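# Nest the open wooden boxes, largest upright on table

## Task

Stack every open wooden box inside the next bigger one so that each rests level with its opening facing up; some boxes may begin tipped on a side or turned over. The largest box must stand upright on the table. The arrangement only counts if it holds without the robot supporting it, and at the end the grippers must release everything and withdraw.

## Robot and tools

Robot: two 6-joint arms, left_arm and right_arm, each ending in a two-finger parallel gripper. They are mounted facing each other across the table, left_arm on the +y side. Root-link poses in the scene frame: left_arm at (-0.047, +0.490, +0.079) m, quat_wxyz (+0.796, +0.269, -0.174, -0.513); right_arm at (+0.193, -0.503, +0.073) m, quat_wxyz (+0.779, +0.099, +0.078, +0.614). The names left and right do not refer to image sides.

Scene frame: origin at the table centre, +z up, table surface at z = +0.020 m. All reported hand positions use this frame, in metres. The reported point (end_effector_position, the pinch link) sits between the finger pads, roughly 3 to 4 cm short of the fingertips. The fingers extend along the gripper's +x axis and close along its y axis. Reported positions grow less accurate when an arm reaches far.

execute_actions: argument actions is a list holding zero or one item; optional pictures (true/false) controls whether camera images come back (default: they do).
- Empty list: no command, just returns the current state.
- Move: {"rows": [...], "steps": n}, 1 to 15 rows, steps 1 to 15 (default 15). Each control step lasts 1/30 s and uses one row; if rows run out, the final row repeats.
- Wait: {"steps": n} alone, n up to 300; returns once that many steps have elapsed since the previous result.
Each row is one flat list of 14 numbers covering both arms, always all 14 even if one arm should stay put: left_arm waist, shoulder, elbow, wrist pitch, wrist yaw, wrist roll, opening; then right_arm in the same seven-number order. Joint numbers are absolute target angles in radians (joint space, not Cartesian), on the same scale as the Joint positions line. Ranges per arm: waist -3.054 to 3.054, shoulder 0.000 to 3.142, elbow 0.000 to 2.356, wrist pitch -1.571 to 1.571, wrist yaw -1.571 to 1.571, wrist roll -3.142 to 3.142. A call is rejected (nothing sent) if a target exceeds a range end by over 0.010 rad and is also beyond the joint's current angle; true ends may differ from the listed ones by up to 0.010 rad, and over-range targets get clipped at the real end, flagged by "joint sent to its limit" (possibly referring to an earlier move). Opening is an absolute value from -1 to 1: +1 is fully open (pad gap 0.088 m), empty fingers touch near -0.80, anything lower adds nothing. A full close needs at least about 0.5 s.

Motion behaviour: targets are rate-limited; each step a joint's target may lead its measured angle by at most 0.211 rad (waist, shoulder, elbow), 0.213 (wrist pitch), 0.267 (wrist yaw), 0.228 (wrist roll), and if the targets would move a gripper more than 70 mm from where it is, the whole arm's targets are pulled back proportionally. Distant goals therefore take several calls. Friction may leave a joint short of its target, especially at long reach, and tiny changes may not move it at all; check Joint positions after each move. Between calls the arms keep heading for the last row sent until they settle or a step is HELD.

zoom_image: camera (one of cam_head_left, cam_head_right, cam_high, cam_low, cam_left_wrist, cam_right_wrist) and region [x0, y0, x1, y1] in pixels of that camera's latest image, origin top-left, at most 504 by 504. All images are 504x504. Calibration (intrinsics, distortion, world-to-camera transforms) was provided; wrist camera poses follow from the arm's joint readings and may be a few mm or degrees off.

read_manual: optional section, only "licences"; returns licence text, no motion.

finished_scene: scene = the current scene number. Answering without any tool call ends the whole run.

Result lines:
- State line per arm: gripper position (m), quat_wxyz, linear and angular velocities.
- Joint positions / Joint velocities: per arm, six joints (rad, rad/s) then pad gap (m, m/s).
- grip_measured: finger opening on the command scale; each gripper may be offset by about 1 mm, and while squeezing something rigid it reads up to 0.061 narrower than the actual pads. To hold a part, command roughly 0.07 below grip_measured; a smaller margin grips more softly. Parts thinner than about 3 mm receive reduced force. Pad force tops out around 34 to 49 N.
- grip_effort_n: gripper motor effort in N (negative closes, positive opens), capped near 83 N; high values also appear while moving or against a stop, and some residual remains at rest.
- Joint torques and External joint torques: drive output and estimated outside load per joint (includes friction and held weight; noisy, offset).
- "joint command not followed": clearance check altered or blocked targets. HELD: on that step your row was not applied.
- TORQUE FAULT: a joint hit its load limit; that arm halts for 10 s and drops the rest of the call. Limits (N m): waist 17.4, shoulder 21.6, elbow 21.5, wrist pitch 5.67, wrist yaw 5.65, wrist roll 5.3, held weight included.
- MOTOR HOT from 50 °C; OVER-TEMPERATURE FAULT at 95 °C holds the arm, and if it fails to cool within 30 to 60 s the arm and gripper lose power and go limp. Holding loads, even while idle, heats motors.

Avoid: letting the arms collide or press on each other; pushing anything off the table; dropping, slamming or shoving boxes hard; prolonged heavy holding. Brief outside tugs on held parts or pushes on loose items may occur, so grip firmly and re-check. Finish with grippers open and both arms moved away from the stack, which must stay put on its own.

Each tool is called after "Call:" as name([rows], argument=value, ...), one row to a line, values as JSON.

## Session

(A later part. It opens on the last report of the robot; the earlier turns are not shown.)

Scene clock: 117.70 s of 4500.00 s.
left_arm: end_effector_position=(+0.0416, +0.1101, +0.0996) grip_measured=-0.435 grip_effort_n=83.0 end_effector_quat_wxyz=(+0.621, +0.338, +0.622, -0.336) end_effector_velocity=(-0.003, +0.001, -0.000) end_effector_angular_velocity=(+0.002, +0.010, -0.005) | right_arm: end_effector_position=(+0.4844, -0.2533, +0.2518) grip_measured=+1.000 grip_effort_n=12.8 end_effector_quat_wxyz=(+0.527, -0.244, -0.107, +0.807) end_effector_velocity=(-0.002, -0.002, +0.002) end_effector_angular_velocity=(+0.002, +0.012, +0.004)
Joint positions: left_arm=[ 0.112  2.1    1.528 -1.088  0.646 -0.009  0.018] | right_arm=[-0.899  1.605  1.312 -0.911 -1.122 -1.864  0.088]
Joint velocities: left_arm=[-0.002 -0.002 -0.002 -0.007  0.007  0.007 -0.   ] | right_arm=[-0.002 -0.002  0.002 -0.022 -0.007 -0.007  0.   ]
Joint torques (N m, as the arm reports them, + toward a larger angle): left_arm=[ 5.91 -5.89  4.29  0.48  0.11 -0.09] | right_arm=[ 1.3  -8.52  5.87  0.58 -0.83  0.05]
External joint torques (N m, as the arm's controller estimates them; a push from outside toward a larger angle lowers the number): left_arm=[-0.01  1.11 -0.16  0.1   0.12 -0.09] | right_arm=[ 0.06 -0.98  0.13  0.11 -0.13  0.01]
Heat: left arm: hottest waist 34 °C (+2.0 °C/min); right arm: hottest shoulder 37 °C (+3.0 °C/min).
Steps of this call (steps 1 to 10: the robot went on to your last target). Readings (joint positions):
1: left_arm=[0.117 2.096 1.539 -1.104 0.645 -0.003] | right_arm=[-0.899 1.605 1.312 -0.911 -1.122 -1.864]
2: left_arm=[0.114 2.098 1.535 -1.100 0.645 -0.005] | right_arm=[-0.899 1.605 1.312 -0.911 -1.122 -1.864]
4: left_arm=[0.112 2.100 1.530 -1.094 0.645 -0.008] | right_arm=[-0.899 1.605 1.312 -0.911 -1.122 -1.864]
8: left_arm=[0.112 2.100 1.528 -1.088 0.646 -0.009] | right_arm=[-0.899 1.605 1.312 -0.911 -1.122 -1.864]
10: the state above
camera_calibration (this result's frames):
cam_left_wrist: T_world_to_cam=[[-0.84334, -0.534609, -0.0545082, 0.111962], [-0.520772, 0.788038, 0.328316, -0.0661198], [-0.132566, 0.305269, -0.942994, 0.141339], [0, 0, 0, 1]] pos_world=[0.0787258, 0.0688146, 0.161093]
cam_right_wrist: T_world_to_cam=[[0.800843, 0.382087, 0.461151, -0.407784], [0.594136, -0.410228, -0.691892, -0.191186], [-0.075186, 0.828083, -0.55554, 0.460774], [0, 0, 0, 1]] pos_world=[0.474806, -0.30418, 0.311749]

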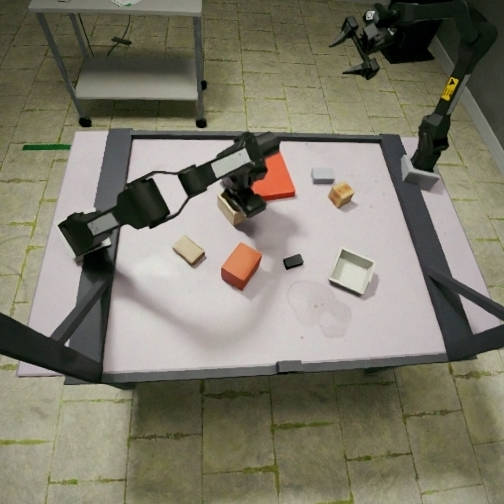

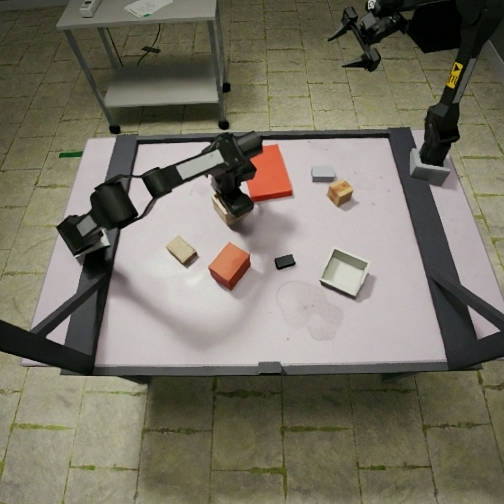

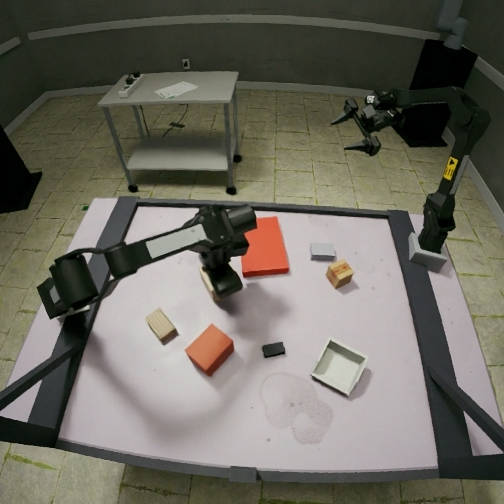

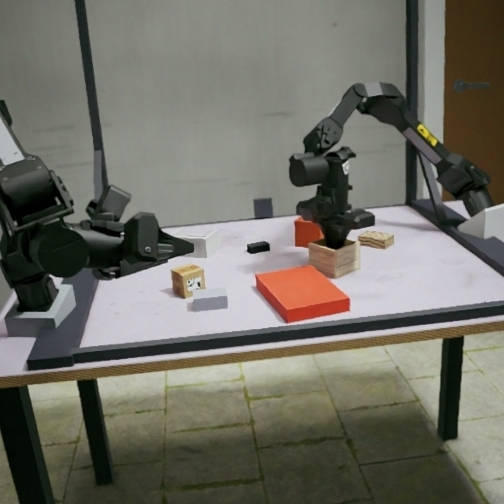

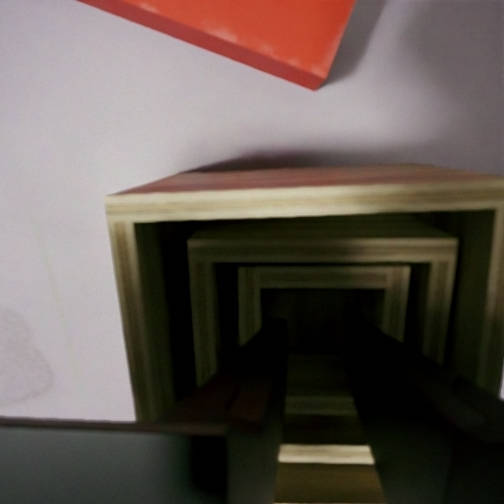

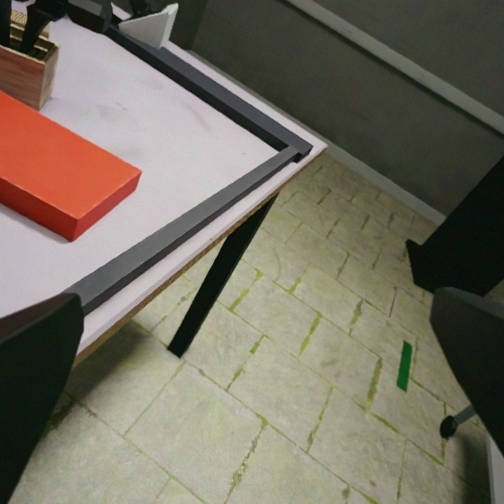

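Call:
execute_actions([
  {"rows":[[0.11,2.11,1.517,-1.08,0.65,-0.014,-0.4,-0.9,1.6,1.312,-0.911,-1.123,-1.864,1],[0.108,2.111,1.513,-1.074,0.65,-0.016,-0.4,-0.9,1.6,1.312,-0.911,-1.123,-1.864,1],[0.106,2.112,1.508,-1.068,0.651,-0.018,-0.4,-0.9,1.6,1.312,-0.911,-1.123,-1.864,1],[0.103,2.113,1.503,-1.062,0.651,-0.02,-0.4,-0.9,1.6,1.312,-0.911,-1.123,-1.864,1],[0.101,2.114,1.498,-1.054,0.652,-0.022,-0.4,-0.9,1.6,1.312,-0.911,-1.123,-1.864,1]],"steps":13},
], pictures=false)

Call:
execute_actions([
  {"rows":[[0.101,2.114,1.498,-1.054,0.652,-0.022,-0.48,-0.9,1.6,1.312,-0.911,-1.123,-1.864,1],[0.101,2.114,1.498,-1.054,0.652,-0.022,-0.55,-0.9,1.6,1.312,-0.911,-1.123,-1.864,1],[0.101,2.114,1.498,-1.054,0.652,-0.022,-0.62,-0.9,1.6,1.312,-0.911,-1.123,-1.864,1],[0.101,2.114,1.498,-1.054,0.652,-0.022,-0.7,-0.9,1.6,1.312,-0.911,-1.123,-1.864,1],[0.101,2.114,1.498,-1.054,0.652,-0.022,-0.78,-0.9,1.6,1.312,-0.911,-1.123,-1.864,1]],"steps":9},
], pictures=false)

Call:
execute_actions([
  {"rows":[[0.107,2.1,1.515,-1.07,0.65,-0.02,-0.78,-0.9,1.6,1.312,-0.911,-1.123,-1.864,1],[0.114,2.095,1.53,-1.088,0.648,-0.01,-0.78,-0.9,1.6,1.312,-0.911,-1.123,-1.864,1],[0.122,2.09,1.545,-1.11,0.646,0,-0.78,-0.9,1.6,1.312,-0.911,-1.123,-1.864,1],[0.13,2.087,1.56,-1.135,0.645,0.01,-0.78,-0.9,1.6,1.312,-0.911,-1.123,-1.864,1],[0.139,2.084,1.577,-1.16,0.644,0.02,-0.78,-0.9,1.6,1.312,-0.911,-1.123,-1.864,1],[0.148,2.082,1.595,-1.185,0.643,0.03,-0.78,-0.9,1.6,1.312,-0.911,-1.123,-1.864,1],[0.158,2.08,1.613,-1.21,0.642,0.04,-0.78,-0.9,1.6,1.312,-0.911,-1.123,-1.864,1],[0.168,2.08,1.632,-1.235,0.641,0.05,-0.78,-0.9,1.6,1.312,-0.911,-1.123,-1.864,1],[0.178,2.08,1.652,-1.26,0.64,0.06,-0.78,-0.9,1.6,1.312,-0.911,-1.123,-1.864,1],[0.188,2.07,1.672,-1.285,0.638,0.07,-0.78,-0.9,1.6,1.312,-0.911,-1.123,-1.864,1],[0.2,2.05,1.692,-1.31,0.636,0.07,-0.78,-0.9,1.6,1.312,-0.911,-1.123,-1.864,1],[0.212,2.02,1.7,-1.33,0.634,0.08,-0.78,-0.9,1.6,1.312,-0.911,-1.123,-1.864,1],[0.22,1.98,1.7,-1.35,0.632,0.09,-0.78,-0.9,1.6,1.312,-0.911,-1.123,-1.864,1],[0.225,1.93,1.69,-1.35,0.632,0.09,-0.78,-0.9,1.6,1.312,-0.911,-1.123,-1.864,1],[0.23,1.88,1.68,-1.35,0.632,0.09,-0.78,-0.9,1.6,1.312,-0.911,-1.123,-1.864,1]],"steps":15},
], pictures=false)

Call:
execute_actions([
  {"rows":[[0.3,1.6,1.4,-1.2,0.632,0.09,-0.78,-0.9,1.6,1.312,-0.911,-1.123,-1.864,1]],"steps":15},
])

Call:
zoom_image(camera="cam_high", region=[180,240,260,320])

Scene clock: 120.40 s of 4500.00 s.
left_arm: end_effector_position=(+0.0414, +0.1113, +0.0916) grip_measured=-0.435 grip_effort_n=83.0 end_effector_quat_wxyz=(+0.619, +0.338, +0.623, -0.337) end_effector_velocity=(+0.002, +0.000, +0.001) end_effector_angular_velocity=(+0.005, -0.023, -0.002) | right_arm: end_effector_position=(+0.4844, -0.2533, +0.2518) grip_measured=+1.000 grip_effort_n=12.3 end_effector_quat_wxyz=(+0.527, -0.244, -0.107, +0.807) end_effector_velocity=(-0.003, -0.001, -0.001) end_effector_angular_velocity=(-0.002, +0.021, +0.005)
Joint positions: left_arm=[ 0.101  2.103  1.505 -1.056  0.649 -0.019  0.018] | right_arm=[-0.899  1.605  1.312 -0.911 -1.122 -1.864  0.088]
Joint velocities: left_arm=[-0.002 -0.007 -0.002  0.007 -0.022 -0.007 -0.   ] | right_arm=[-0.002  0.002 -0.002 -0.022 -0.007 -0.007  0.   ]
Joint torques (N m, as the arm reports them, + toward a larger angle): left_arm=[ 5.71 -5.47  3.94  0.5   0.08 -0.08] | right_arm=[ 1.13 -8.59  5.76  0.61 -0.83  0.06]
External joint torques (N m, as the arm's controller estimates them; a push from outside toward a larger angle lowers the number): left_arm=[-0.21  1.61 -0.52  0.12  0.09 -0.08] | right_arm=[-0.07 -1.15  0.08  0.15 -0.14  0.03]
Heat: left arm: hottest waist 34 °C (+2.0 °C/min); right arm: hottest shoulder 37 °C (+3.0 °C/min).
Steps of this call (steps 1 to 30: the robot went on to your last target; steps 31 to 68: nothing new was sent; steps 69 to 81: all 13 steps of this action). Readings (joint positions):
69: left_arm=[0.112 2.100 1.527 -1.087 0.646 -0.010] | right_arm=[-0.899 1.605 1.312 -0.911 -1.122 -1.864]
70: left_arm=[0.112 2.100 1.526 -1.084 0.646 -0.011] | right_arm=[-0.899 1.605 1.312 -0.911 -1.122 -1.864]
72: left_arm=[0.111 2.100 1.521 -1.075 0.647 -0.013] | right_arm=[-0.899 1.605 1.312 -0.911 -1.122 -1.864]
76: left_arm=[0.103 2.102 1.508 -1.061 0.648 -0.018] | right_arm=[-0.899 1.605 1.312 -0.911 -1.122 -1.864]
81: the state above

Scene clock: 120.70 s of 4500.00 s.
left_arm: end_effector_position=(+0.0415, +0.1112, +0.0916) grip_measured=-0.741 grip_effort_n=-15.6 end_effector_quat_wxyz=(+0.620, +0.338, +0.623, -0.337) end_effector_velocity=(-0.001, +0.001, +0.001) end_effector_angular_velocity=(+0.007, -0.005, -0.008) | right_arm: end_effector_position=(+0.4844, -0.2533, +0.2518) grip_measured=+1.000 grip_effort_n=12.3 end_effector_quat_wxyz=(+0.527, -0.244, -0.107, +0.807) end_effector_velocity=(+0.000, -0.002, +0.000) end_effector_angular_velocity=(+0.004, +0.003, -0.003)
Joint positions: left_arm=[ 0.101  2.103  1.505 -1.056  0.649 -0.019  0.003] | right_arm=[-0.899  1.605  1.312 -0.911 -1.122 -1.864  0.088]
Joint velocities: left_arm=[-0.002 -0.002  0.002 -0.007 -0.007  0.007 -0.019] | right_arm=[-0.007 -0.002 -0.002 -0.007 -0.007 -0.007  0.   ]
Joint torques (N m, as the arm reports them, + toward a larger angle): left_arm=[ 5.78 -5.76  4.2   0.47  0.11 -0.08] | right_arm=[ 1.37 -8.63  5.5   0.56 -0.81  0.05]
External joint torques (N m, as the arm's controller estimates them; a push from outside toward a larger angle lowers the number): left_arm=[-0.13  1.29 -0.24  0.09  0.12 -0.08] | right_arm=[ 0.16 -1.17 -0.2   0.09 -0.12  0.02]
Heat: left arm: hottest waist 34 °C (+2.0 °C/min); right arm: hottest shoulder 37 °C (+2.0 °C/min).
Steps of this call (steps 1 to 9: all 9 steps of this action). Readings (joint positions):
1: left_arm=[0.101 2.103 1.505 -1.056 0.649 -0.019] | right_arm=[-0.899 1.605 1.312 -0.911 -1.122 -1.864]
2: left_arm=[0.101 2.103 1.505 -1.056 0.649 -0.019] | right_arm=[-0.899 1.605 1.312 -0.911 -1.122 -1.864]
4: left_arm=[0.101 2.103 1.505 -1.056 0.649 -0.019] | right_arm=[-0.899 1.605 1.312 -0.911 -1.122 -1.864]
8: left_arm=[0.101 2.103 1.505 -1.056 0.649 -0.019] | right_arm=[-0.899 1.605 1.312 -0.911 -1.122 -1.864]
9: the state above

Scene clock: 121.20 s of 4500.00 s.
left_arm: end_effector_position=(+0.0297, +0.1120, +0.1741) grip_measured=-0.777 grip_effort_n=-15.6 end_effector_quat_wxyz=(+0.637, +0.331, +0.605, -0.345) end_effector_velocity=(-0.176, +0.017, +0.353) end_effector_angular_velocity=(-0.567, -0.501, -0.309) | right_arm: end_effector_position=(+0.4844, -0.2533, +0.2518) grip_measured=+1.000 grip_effort_n=12.3 end_effector_quat_wxyz=(+0.527, -0.244, -0.107, +0.807) end_effector_velocity=(+0.000, -0.002, +0.002) end_effector_angular_velocity=(-0.009, +0.002, -0.006)
Joint positions: left_arm=[ 0.211  2.013  1.667 -1.321  0.635  0.077  0.001] | right_arm=[-0.899  1.605  1.312 -0.911 -1.122 -1.864  0.088]
Joint velocities: left_arm=[ 0.276 -1.082 -0.002 -0.344 -0.066  0.095 -0.   ] | right_arm=[-0.002 -0.007  0.002 -0.007  0.007  0.007  0.   ]
Joint torques (N m, as the arm reports them, + toward a larger angle): left_arm=[  5.23 -10.77   6.82   0.27   0.05   0.12] | right_arm=[ 1.   -8.52  5.74  0.64 -0.8   0.03]
External joint torques (N m, as the arm's controller estimates them; a push from outside toward a larger angle lowers the number): left_arm=[ 0.28 -2.07  1.52 -0.14 -0.07  0.1 ] | right_arm=[-0.23 -1.    0.    0.16 -0.11  0.  ]
Heat: left arm: hottest waist 34 °C (+2.0 °C/min); right arm: hottest shoulder 37 °C (+2.0 °C/min).
Steps of this call (steps 1 to 15: all 15 steps of this action). Readings (joint positions):
1: left_arm=[0.101 2.103 1.505 -1.056 0.649 -0.019] | right_arm=[-0.899 1.605 1.312 -0.911 -1.122 -1.864]
2: left_arm=[0.101 2.103 1.506 -1.062 0.649 -0.019] | right_arm=[-0.899 1.605 1.312 -0.911 -1.122 -1.864]
4: left_arm=[0.105 2.103 1.518 -1.091 0.649 -0.011] | right_arm=[-0.899 1.605 1.312 -0.911 -1.122 -1.864]
8: left_arm=[0.135 2.102 1.576 -1.174 0.647 0.024] | right_arm=[-0.899 1.605 1.312 -0.911 -1.122 -1.864]
15: the state above

Scene clock: 121.70 s of 4500.00 s.
left_arm: end_effector_position=(-0.0141, +0.1483, +0.2375) grip_measured=-0.777 grip_effort_n=-15.1 end_effector_quat_wxyz=(+0.701, +0.321, +0.491, -0.406) end_effector_velocity=(+0.002, +0.011, -0.013) end_effector_angular_velocity=(+0.030, +0.017, +0.017) | right_arm: end_effector_position=(+0.4844, -0.2533, +0.2518) grip_measured=+1.000 grip_effort_n=12.8 end_effector_quat_wxyz=(+0.527, -0.244, -0.107, +0.807) end_effector_velocity=(-0.003, -0.002, +0.001) end_effector_angular_velocity=(-0.000, +0.016, +0.004)
Joint positions: left_arm=[ 0.301  1.601  1.407 -1.202  0.632  0.088  0.001] | right_arm=[-0.899  1.605  1.312 -0.911 -1.122 -1.864  0.088]
Joint velocities: left_arm=[-0.002 -0.007 -0.056  0.007 -0.007  0.007  0.   ] | right_arm=[-0.002 -0.002 -0.002 -0.022 -0.007 -0.007  0.   ]
Joint torques (N m, as the arm reports them, + toward a larger angle): left_arm=[ 3.98 -3.69  5.26  1.04 -0.02  0.06] | right_arm=[ 1.47 -8.56  5.5   0.6  -0.84  0.08]
External joint torques (N m, as the arm's controller estimates them; a push from outside toward a larger angle lowers the number): left_arm=[-0.09  0.51 -0.06  0.09 -0.02  0.06] | right_arm=[ 0.23 -1.1  -0.18  0.14 -0.15  0.05]
Heat: left arm: hottest waist 34 °C (+2.0 °C/min); right arm: hottest shoulder 37 °C (+2.0 °C/min).
Steps of this call (steps 1 to 15: all 15 steps of this action). Readings (joint positions):
1: left_arm=[0.222 1.968 1.641 -1.299 0.637 0.080] | right_arm=[-0.899 1.605 1.312 -0.911 -1.122 -1.864]
2: left_arm=[0.239 1.905 1.587 -1.256 0.637 0.084] | right_arm=[-0.899 1.605 1.312 -0.911 -1.122 -1.864]
4: left_arm=[0.279 1.780 1.493 -1.238 0.634 0.085] | right_arm=[-0.899 1.605 1.312 -0.911 -1.122 -1.864]
8: left_arm=[0.302 1.630 1.428 -1.209 0.631 0.087] | right_arm=[-0.899 1.605 1.312 -0.911 -1.122 -1.864]
15: the state above
camera_calibration (this result's frames):
cam_left_wrist: T_world_to_cam=[[-0.878221, -0.466443, -0.105634, 0.094489], [-0.470244, 0.882441, 0.0129689, -0.108916], [0.0871666, 0.0610634, -0.99432, 0.303827], [0, 0, 0, 1]] pos_world=[0.0052815, 0.121633, 0.313496]
cam_right_wrist: T_world_to_cam=[[0.800843, 0.382087, 0.461151, -0.407784], [0.594136, -0.410228, -0.691892, -0.191186], [-0.075186, 0.828083, -0.55554, 0.460774], [0, 0, 0, 1]] pos_world=[0.474806, -0.30418, 0.311749]

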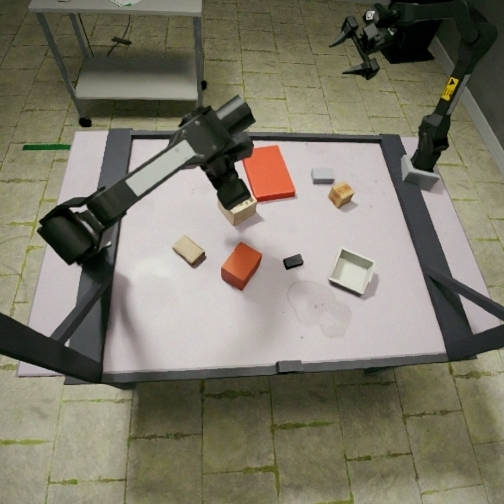

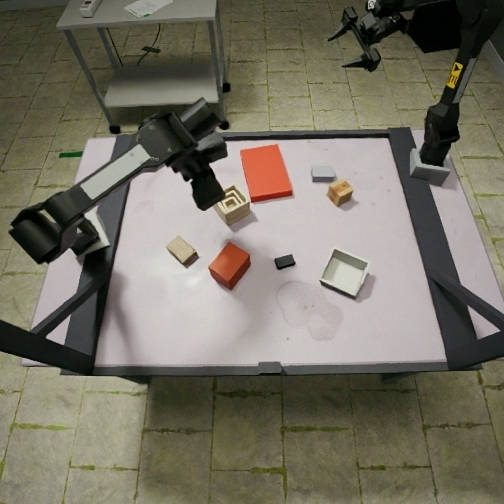

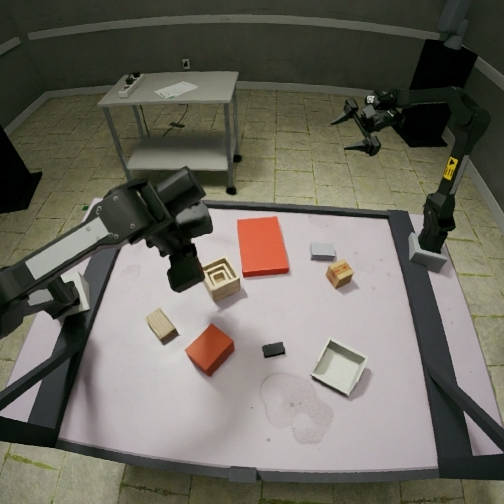

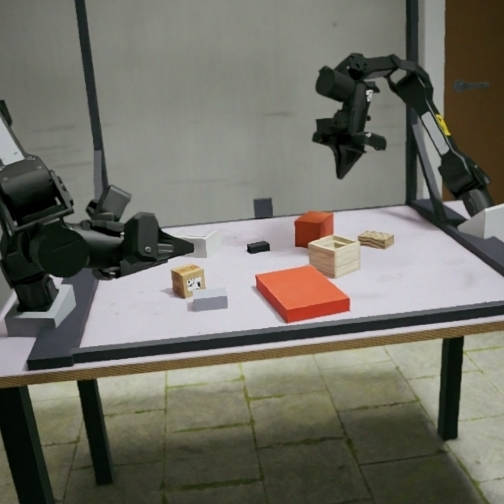

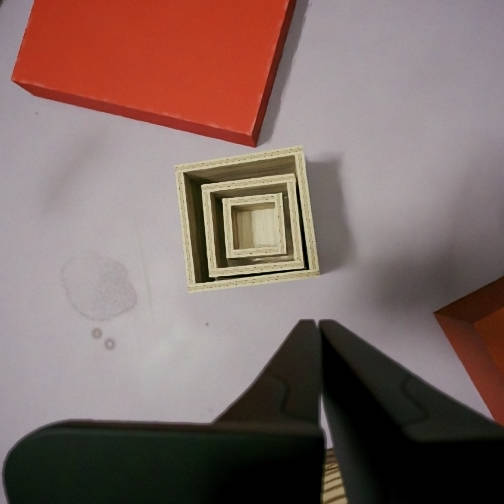

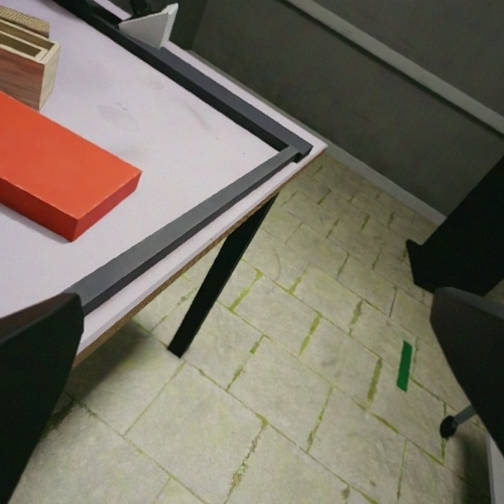

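Region (180, 240, 260, 320) of cam_high's 504x504 image, scaled by 6.300, with more detail than that image has.

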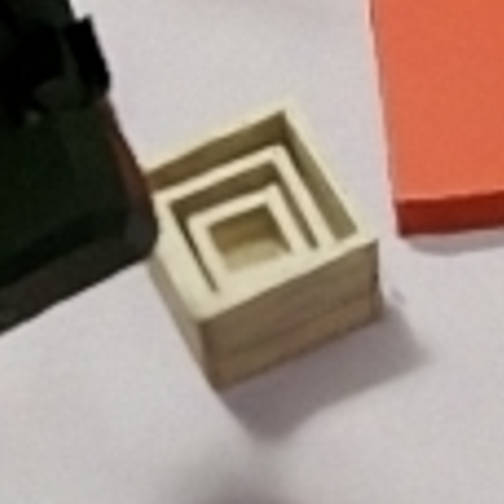

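Nested. Move further clear.

Call:
execute_actions([
  {"rows":[[0.4,1.2,1.1,-1.1,0.6,0.09,-0.78,-0.9,1.6,1.312,-0.911,-1.123,-1.864,1]],"steps":15},
], pictures=false)

Call:
finished_scene(scene=1)

Scene clock: 122.67 s of 4500.00 s.
left_arm: end_effector_position=(-0.0439, +0.2079, +0.2545) grip_measured=-0.777 grip_effort_n=-15.1 end_effector_quat_wxyz=(+0.756, +0.309, +0.394, -0.421) end_effector_velocity=(+0.006, +0.014, -0.022) end_effector_angular_velocity=(+0.038, +0.056, +0.066) | right_arm: end_effector_position=(+0.4844, -0.2533, +0.2518) grip_measured=+1.000 grip_effort_n=12.3 end_effector_quat_wxyz=(+0.527, -0.244, -0.107, +0.807) end_effector_velocity=(-0.002, -0.002, -0.003) end_effector_angular_velocity=(-0.016, +0.015, +0.003)
Joint positions: left_arm=[ 0.397  1.202  1.108 -1.102  0.601  0.089  0.001] | right_arm=[-0.899  1.605  1.312 -0.911 -1.122 -1.864  0.088]
Joint velocities: left_arm=[-0.002  0.002 -0.071 -0.007 -0.007 -0.022 -0.   ] | right_arm=[-0.002  0.002 -0.002 -0.022  0.007 -0.007  0.   ]
Joint torques (N m, as the arm reports them, + toward a larger angle): left_arm=[ 2.7  -1.39  5.36  1.35 -0.13  0.01] | right_arm=[ 1.15 -8.53  5.71  0.58 -0.78  0.06]
External joint torques (N m, as the arm's controller estimates them; a push from outside toward a larger angle lowers the number): left_arm=[ 0.2   0.1   0.1   0.18 -0.05  0.01] | right_arm=[-0.11 -1.12  0.05  0.12 -0.09  0.03]
Heat: left arm: hottest waist 34 °C (+2.0 °C/min); right arm: hottest shoulder 37 °C (+2.0 °C/min).
Steps of this call (steps 1 to 14: the robot went on to your last target; steps 15 to 29: all 15 steps of this action). Readings (joint positions):
15: left_arm=[0.305 1.578 1.381 -1.170 0.633 0.088] | right_arm=[-0.899 1.605 1.312 -0.911 -1.122 -1.864]
16: left_arm=[0.325 1.533 1.322 -1.134 0.623 0.089] | right_arm=[-0.899 1.605 1.312 -0.911 -1.122 -1.864]
18: left_arm=[0.375 1.420 1.206 -1.135 0.606 0.089] | right_arm=[-0.899 1.605 1.312 -0.911 -1.122 -1.864]
22: left_arm=[0.397 1.243 1.125 -1.109 0.601 0.089] | right_arm=[-0.899 1.605 1.312 -0.911 -1.122 -1.864]
29: the state above

The scene is finished: the task was done.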